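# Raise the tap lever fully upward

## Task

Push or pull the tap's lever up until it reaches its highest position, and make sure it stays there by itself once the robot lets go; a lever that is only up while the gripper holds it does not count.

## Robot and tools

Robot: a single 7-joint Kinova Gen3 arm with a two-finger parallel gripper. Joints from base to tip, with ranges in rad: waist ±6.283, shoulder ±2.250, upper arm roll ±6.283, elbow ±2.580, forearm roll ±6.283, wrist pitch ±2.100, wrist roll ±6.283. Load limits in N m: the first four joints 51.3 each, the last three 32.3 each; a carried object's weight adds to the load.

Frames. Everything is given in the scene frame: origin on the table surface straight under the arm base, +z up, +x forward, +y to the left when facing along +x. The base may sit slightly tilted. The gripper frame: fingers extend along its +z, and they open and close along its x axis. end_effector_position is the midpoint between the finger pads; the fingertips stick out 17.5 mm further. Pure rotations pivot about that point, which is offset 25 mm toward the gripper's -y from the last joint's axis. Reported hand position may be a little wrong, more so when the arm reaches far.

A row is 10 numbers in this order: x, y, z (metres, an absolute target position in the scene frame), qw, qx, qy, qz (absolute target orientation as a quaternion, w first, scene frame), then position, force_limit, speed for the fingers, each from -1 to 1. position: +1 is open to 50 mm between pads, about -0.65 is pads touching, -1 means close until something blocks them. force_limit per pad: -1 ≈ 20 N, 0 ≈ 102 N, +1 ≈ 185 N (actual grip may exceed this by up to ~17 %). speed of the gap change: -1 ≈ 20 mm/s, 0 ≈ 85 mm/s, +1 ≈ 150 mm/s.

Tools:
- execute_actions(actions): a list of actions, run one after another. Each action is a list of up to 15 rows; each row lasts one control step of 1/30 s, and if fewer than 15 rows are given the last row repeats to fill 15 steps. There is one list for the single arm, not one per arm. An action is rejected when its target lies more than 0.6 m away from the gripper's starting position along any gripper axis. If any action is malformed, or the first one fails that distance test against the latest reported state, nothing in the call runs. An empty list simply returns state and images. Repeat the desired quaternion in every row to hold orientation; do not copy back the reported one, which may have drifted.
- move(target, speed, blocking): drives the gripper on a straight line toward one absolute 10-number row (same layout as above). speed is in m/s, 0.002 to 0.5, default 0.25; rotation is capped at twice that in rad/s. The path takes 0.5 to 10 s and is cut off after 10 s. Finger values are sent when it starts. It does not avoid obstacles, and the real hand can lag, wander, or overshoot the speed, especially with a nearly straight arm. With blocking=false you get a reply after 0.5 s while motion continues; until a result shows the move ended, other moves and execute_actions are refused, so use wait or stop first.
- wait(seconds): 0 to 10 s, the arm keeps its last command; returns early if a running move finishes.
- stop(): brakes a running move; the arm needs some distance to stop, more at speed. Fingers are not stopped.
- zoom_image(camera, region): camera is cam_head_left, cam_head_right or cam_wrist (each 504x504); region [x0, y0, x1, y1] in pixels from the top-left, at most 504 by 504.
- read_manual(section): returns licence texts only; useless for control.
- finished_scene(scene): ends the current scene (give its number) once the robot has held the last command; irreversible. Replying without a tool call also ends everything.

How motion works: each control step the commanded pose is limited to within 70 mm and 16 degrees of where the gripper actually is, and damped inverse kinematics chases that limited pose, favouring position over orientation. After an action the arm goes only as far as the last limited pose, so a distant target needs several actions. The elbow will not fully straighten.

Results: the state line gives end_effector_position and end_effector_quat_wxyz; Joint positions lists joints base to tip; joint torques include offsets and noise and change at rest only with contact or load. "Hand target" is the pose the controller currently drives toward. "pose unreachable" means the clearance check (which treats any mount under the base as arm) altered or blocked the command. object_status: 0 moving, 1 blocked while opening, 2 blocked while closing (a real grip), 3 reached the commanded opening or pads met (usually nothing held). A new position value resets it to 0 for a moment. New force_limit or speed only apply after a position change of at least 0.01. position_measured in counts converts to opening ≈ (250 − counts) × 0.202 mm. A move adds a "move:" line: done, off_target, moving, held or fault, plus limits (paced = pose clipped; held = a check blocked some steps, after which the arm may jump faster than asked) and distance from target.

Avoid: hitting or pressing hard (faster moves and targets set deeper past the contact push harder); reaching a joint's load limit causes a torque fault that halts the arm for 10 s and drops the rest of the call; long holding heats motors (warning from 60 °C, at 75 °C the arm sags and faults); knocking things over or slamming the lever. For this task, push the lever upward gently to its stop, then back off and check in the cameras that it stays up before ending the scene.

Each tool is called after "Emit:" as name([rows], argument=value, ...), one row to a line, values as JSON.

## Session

Emit:
execute_actions(actions=[])

Scene clock: 0.00 s.
end_effector_position=(+0.2475, -0.0731, +0.3659) position_measured=3 object_status=3 end_effector_quat_wxyz=(-0.302, +0.910, +0.278, -0.057)
Joint positions: [ 0.458  0.355  0.16   1.609 -0.32   1.759  1.279]
Joint velocities: [-0. -0. -0. -0. -0. -0.  0.]
Joint torques (N m, as the joint torque sensors report them, + toward a larger angle): no reading
Motor temperatures (°C, as the motors report them): [38 36 31 34 39 41 53]
Hand target: +0.247, -0.073, +0.366; -0.302, +0.910, +0.278, -0.057

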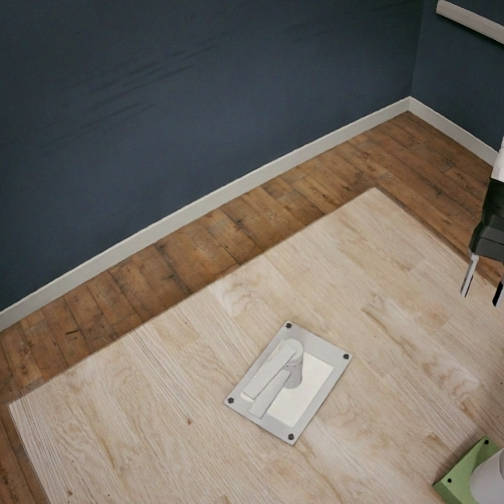

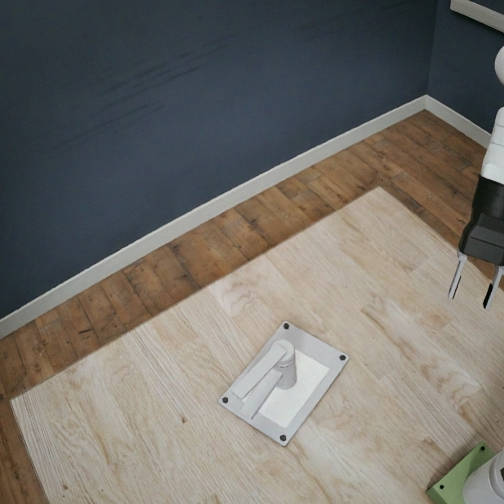

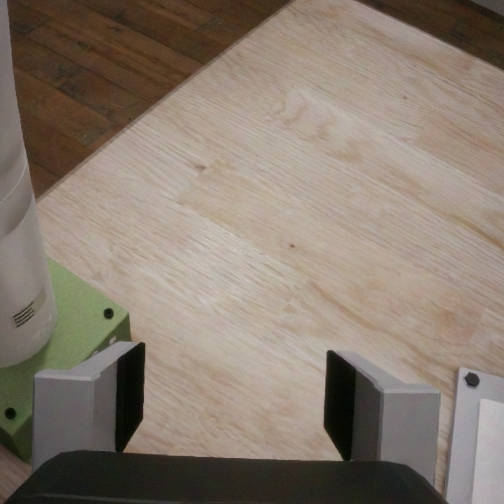

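Emit:
zoom_image(camera="cam_head_left", region=[200, 300, 370, 460])

Emit:
zoom_image(camera="cam_head_right", region=[200, 300, 370, 460])

Region (200, 300, 370, 460) of cam_head_left's 504x504 image, scaled by 2.965, with more detail than that image has; it fills the top 474 rows of this view, and the rest is white.

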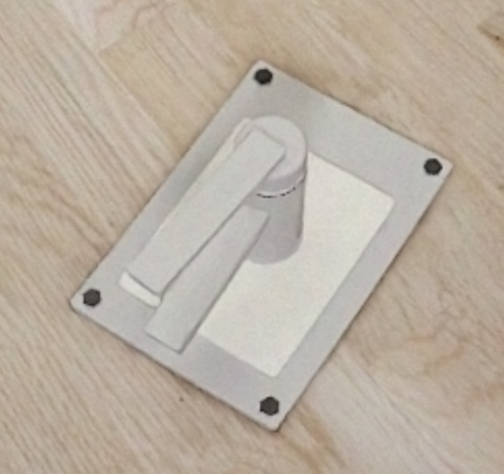

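Region (200, 300, 370, 460) of cam_head_right's 504x504 image, scaled by 2.965, with more detail than that image has; it fills the top 474 rows of this view, and the rest is white.

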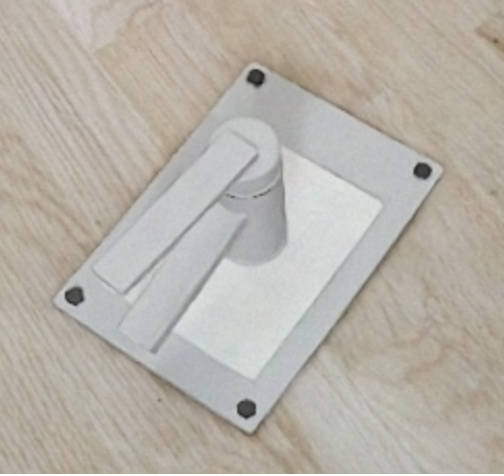

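Emit:
move(target=[0.48,0.19,0.38,0,0.7071,0.7071,0,1,0,0], speed=0.3)

Scene clock: 24.27 s.
end_effector_position=(+0.4783, +0.1893, +0.3800) position_measured=3 object_status=3 end_effector_quat_wxyz=(-0.001, +0.707, +0.707, -0.001)
Joint positions: [-0.346  0.553 -0.155  0.976  0.074  1.614  1.12 ]
Joint velocities: [-0.007  0.008 -0.002 -0.006  0.002  0.003  0.   ]
Joint torques (N m, as the joint torque sensors report them, + toward a larger angle): [  0.15 -19.66   0.14  -9.21   0.05   0.24  -0.15]
Motor temperatures (°C, as the motors report them): [38 36 31 34 39 41 53]
Hand target: +0.478, +0.190, +0.380; -0.001, +0.707, +0.707, -0.002
Off the commanded pose: 0.002 m, 0 deg.
move: done

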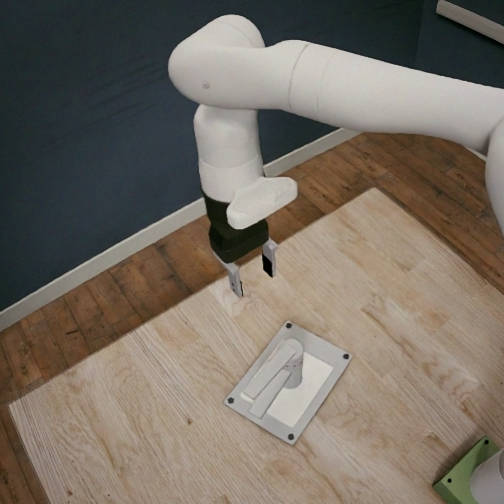

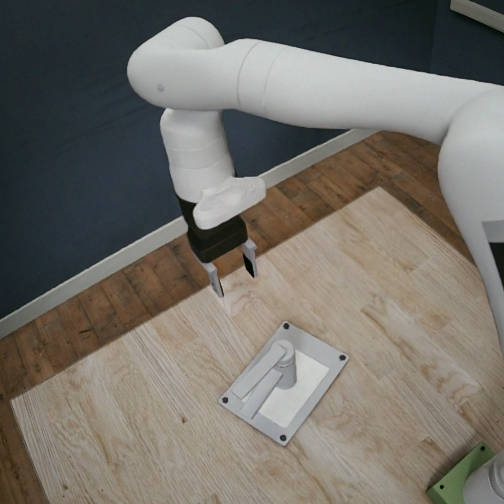

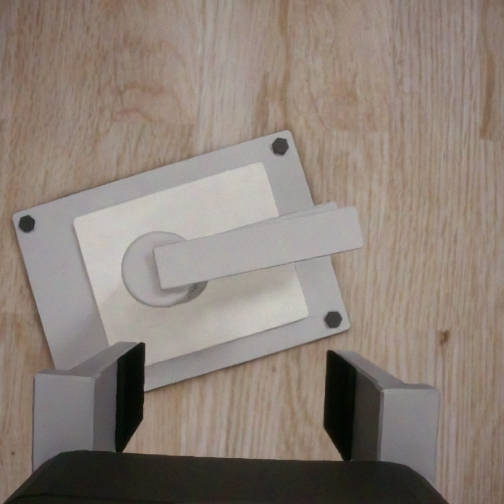

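Emit:
move(target=[0.335,0.241,0.175,0.7061,0.037,0.7061,-0.037,1,0,0], speed=0.25)

Scene clock: 39.20 s.
end_effector_position=(+0.3363, +0.2400, +0.1752) position_measured=3 object_status=3 end_effector_quat_wxyz=(+0.708, +0.038, +0.705, -0.038)
Joint positions: [-1.598  1.251 -0.056  2.216  1.43   1.586 -0.34 ]
Joint velocities: [-0.006  0.016 -0.002 -0.001  0.     0.004 -0.002]
Joint torques (N m, as the joint torque sensors report them, + toward a larger angle): [  0.79 -16.08   3.82   4.32  -0.91   3.47  -0.07]
Motor temperatures (°C, as the motors report them): [38 36 31 34 39 41 53]
Hand target: +0.336, +0.240, +0.175; +0.708, +0.038, +0.705, -0.038
Off the commanded pose: 0.002 m, 0 deg.
move: done

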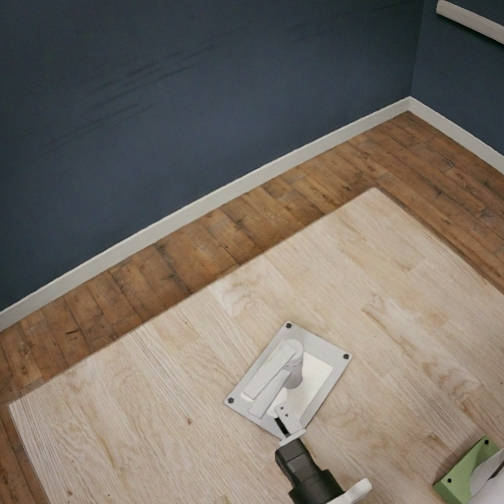

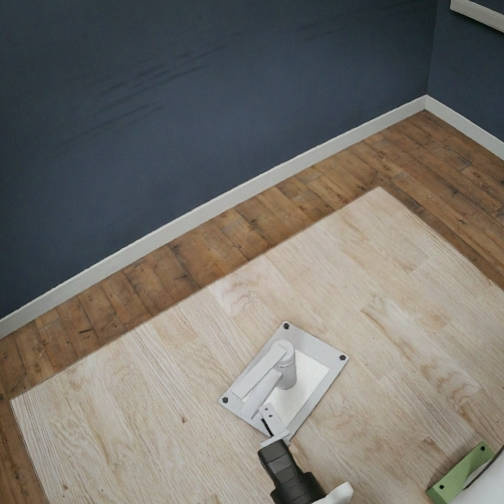

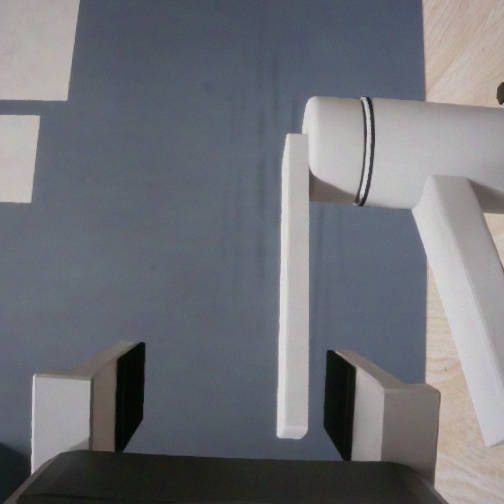

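Emit:
move(target=[0.420,0.232,0.155,0.7061,0.037,0.7061,-0.037,1,0,0], speed=0.08)

Emit:
move(target=[0.4207,0.229,0.200,0.7061,0.037,0.7061,-0.037,1,0,0], speed=0.03)

Scene clock: 44.37 s.
end_effector_position=(+0.4199, +0.2323, +0.1551) position_measured=3 object_status=3 end_effector_quat_wxyz=(+0.706, +0.037, +0.706, -0.037)
Joint positions: [-1.43   1.305  0.076  2.173  1.67   1.531 -0.351]
Joint velocities: [ 0.003  0.002  0.003 -0.001  0.002 -0.002 -0.   ]
Joint torques (N m, as the joint torque sensors report them, + toward a larger angle): [  1.02 -16.81   4.94   3.71  -1.03   3.63  -0.04]
Motor temperatures (°C, as the motors report them): [38 36 31 34 39 41 53]
Hand target: +0.420, +0.232, +0.155; +0.706, +0.037, +0.706, -0.037
Off the commanded pose: 0.000 m, 0 deg.
move: done

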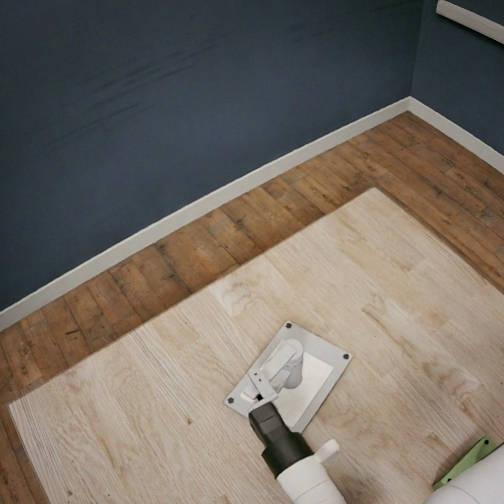

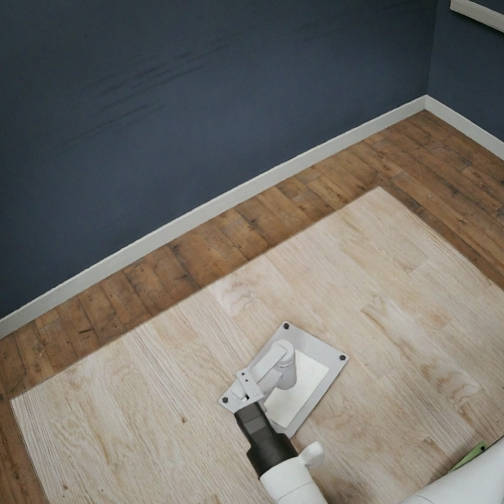

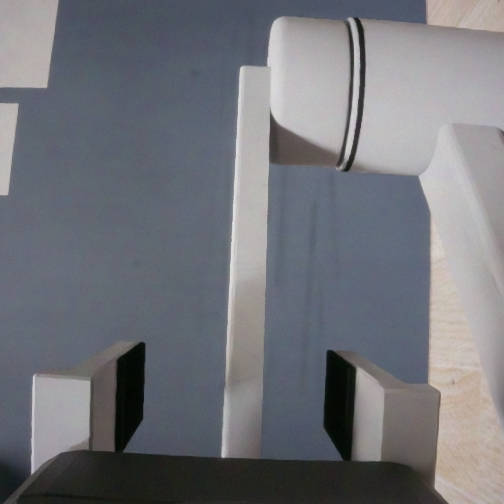

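Scene clock: 46.13 s.
end_effector_position=(+0.4202, +0.2283, +0.1962) position_measured=3 object_status=3 end_effector_quat_wxyz=(+0.703, +0.037, +0.709, -0.038)
Joint positions: [-1.435  1.186  0.089  2.251  1.681  1.513 -0.308]
Joint velocities: [-0.004 -0.005  0.006  0.002 -0.001 -0.006 -0.   ]
Joint torques (N m, as the joint torque sensors report them, + toward a larger angle): [ -0.16 -18.46   6.64   3.28  -1.2    6.2    0.  ]
Motor temperatures (°C, as the motors report them): [38 36 31 34 39 41 53]
Hand target: +0.421, +0.229, +0.200; +0.706, +0.037, +0.706, -0.037
Off the commanded pose: 0.004 m, 0 deg.
move: off_target

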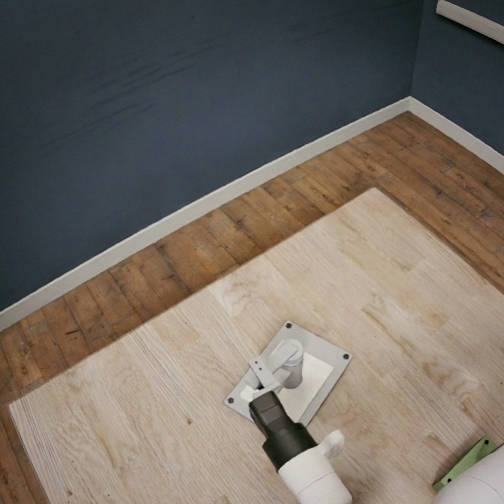

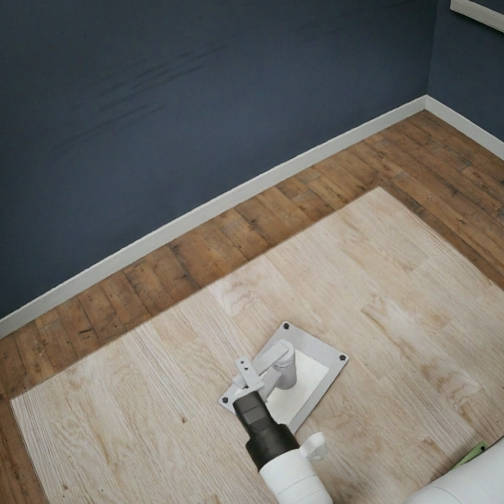

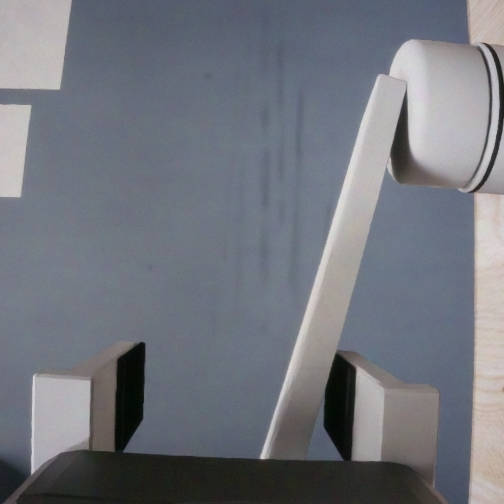

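Emit:
move(target=[0.422,0.223,0.217,0.7061,0.037,0.7061,-0.037,1,0,0], speed=0.025)

Scene clock: 48.50 s.
end_effector_position=(+0.4206, +0.2251, +0.2074) position_measured=3 object_status=3 end_effector_quat_wxyz=(+0.699, +0.035, +0.714, -0.036)
Joint positions: [-1.437  1.145  0.098  2.286  1.697  1.496 -0.304]
Joint velocities: [-0.011 -0.001  0.012  0.002  0.    -0.014 -0.002]
Joint torques (N m, as the joint torque sensors report them, + toward a larger angle): [ -0.01 -20.75  10.84   5.99  -3.55   9.47   0.8 ]
Motor temperatures (°C, as the motors report them): [38 36 31 34 39 41 53]
Hand target: +0.422, +0.223, +0.217; +0.706, +0.037, +0.706, -0.037
Off the commanded pose: 0.010 m, 1 deg.
move: off_target

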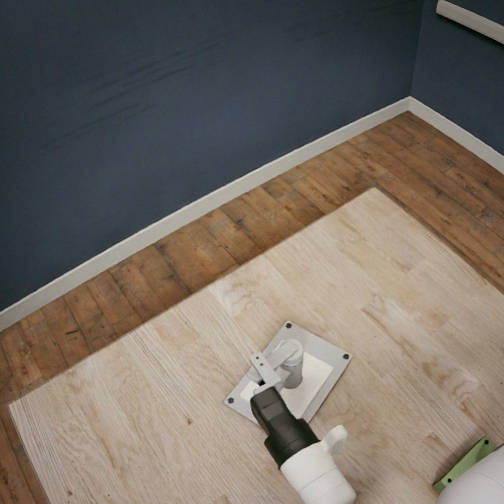

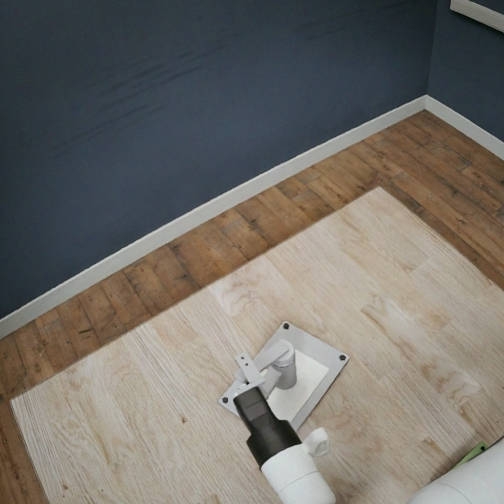

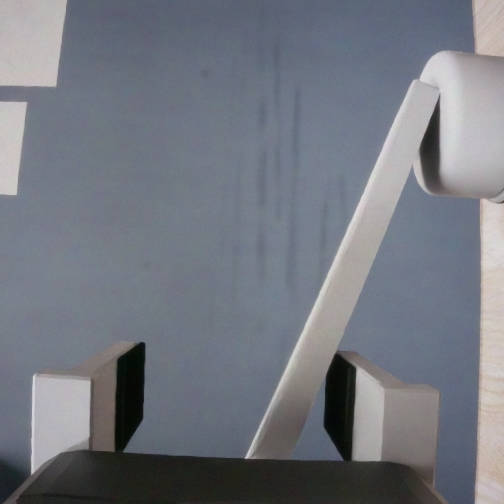

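Emit:
execute_actions(actions=[])

Scene clock: 49.40 s.
end_effector_position=(+0.4206, +0.2251, +0.2074) position_measured=3 object_status=3 end_effector_quat_wxyz=(+0.699, +0.035, +0.714, -0.036)
Joint positions: [-1.438  1.145  0.099  2.286  1.697  1.495 -0.305]
Joint velocities: [-0.    -0.001 -0.     0.    -0.    -0.    -0.001]
Joint torques (N m, as the joint torque sensors report them, + toward a larger angle): [ -0.19 -20.99  10.66   6.15  -3.53   9.39   0.83]
Motor temperatures (°C, as the motors report them): [38 37 31 34 39 41 53]
Hand target: +0.422, +0.223, +0.217; +0.706, +0.037, +0.706, -0.037
Off the commanded pose: 0.010 m, 1 deg.

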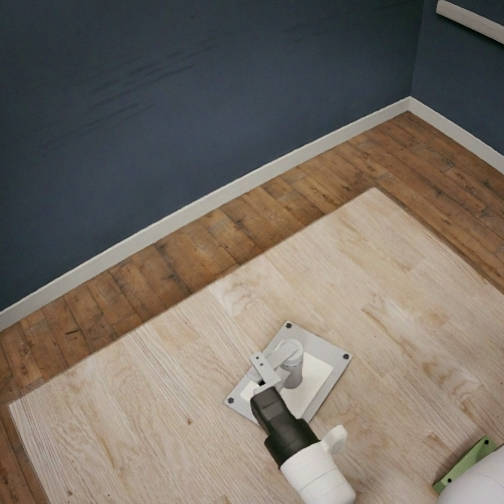

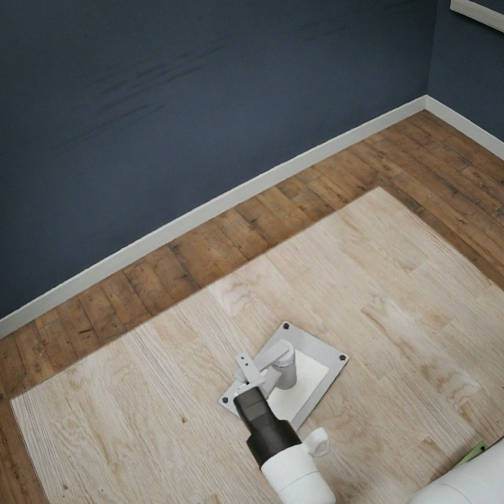

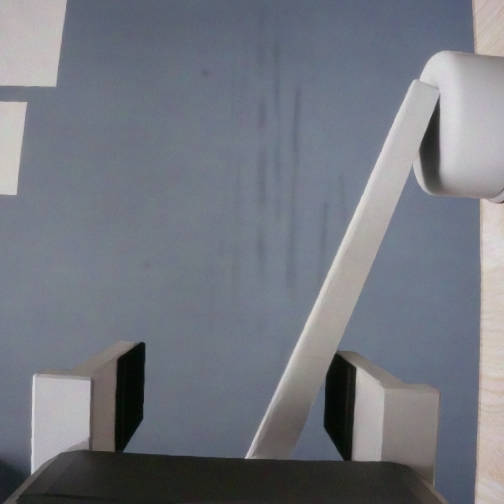

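Emit:
move(target=[0.4205,0.227,0.199,0.7061,0.037,0.7061,-0.037,1,0,0], speed=0.03)

Emit:
move(target=[0.36,0.2335,0.199,0.7061,0.037,0.7061,-0.037,1,0,0], speed=0.1)

Scene clock: 52.47 s.
end_effector_position=(+0.4205, +0.2270, +0.1992) position_measured=3 object_status=3 end_effector_quat_wxyz=(+0.706, +0.037, +0.706, -0.037)
Joint positions: [-1.442  1.187  0.1    2.257  1.68   1.51  -0.318]
Joint velocities: [ 0.     0.008 -0.    -0.004 -0.002  0.002 -0.001]
Joint torques (N m, as the joint torque sensors report them, + toward a larger angle): [  0.22 -16.61   4.77   3.58  -1.04   3.6    0.02]
Motor temperatures (°C, as the motors report them): [38 37 31 34 39 41 53]
Hand target: +0.420, +0.227, +0.199; +0.706, +0.037, +0.706, -0.037
Off the commanded pose: 0.000 m, 0 deg.
move: done

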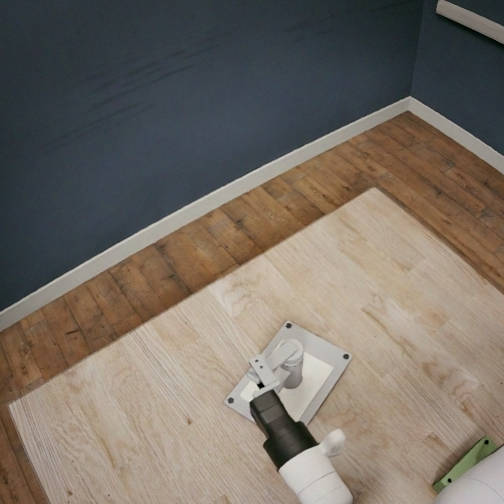

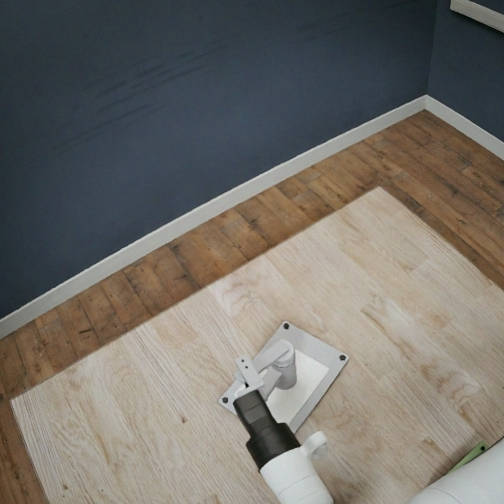

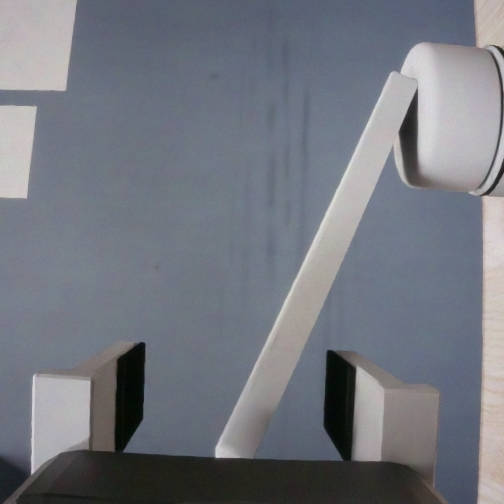

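Scene clock: 53.47 s.
end_effector_position=(+0.3601, +0.2332, +0.1990) position_measured=3 object_status=3 end_effector_quat_wxyz=(+0.706, +0.037, +0.706, -0.037)
Joint positions: [-1.57   1.186  0.005  2.273  1.497  1.545 -0.325]
Joint velocities: [-0.003 -0.    -0.003 -0.001 -0.002  0.002  0.   ]
Joint torques (N m, as the joint torque sensors report them, + toward a larger angle): [  0.67 -15.75   4.56   4.03  -0.61   3.58  -0.05]
Motor temperatures (°C, as the motors report them): [38 37 31 34 39 41 53]
Hand target: +0.360, +0.233, +0.199; +0.706, +0.037, +0.706, -0.037
Off the commanded pose: 0.000 m, 0 deg.
move: done

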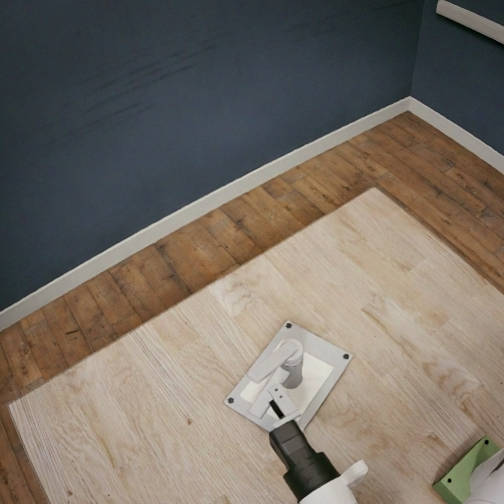

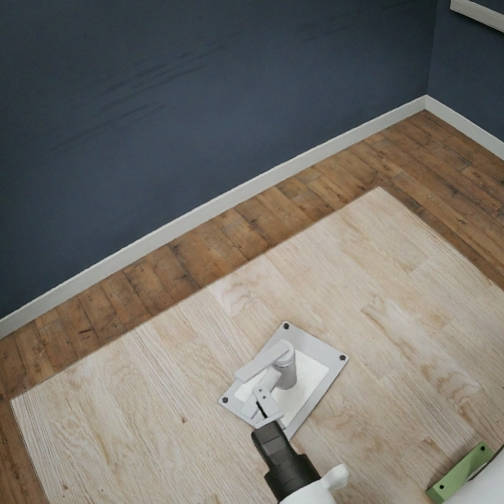

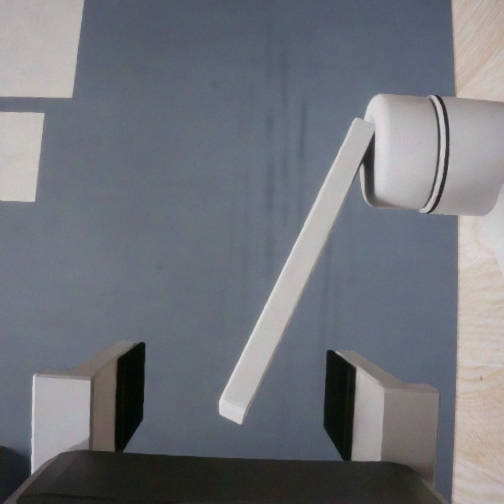

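Emit:
finished_scene(scene=2)

The scene is finished: the task was done.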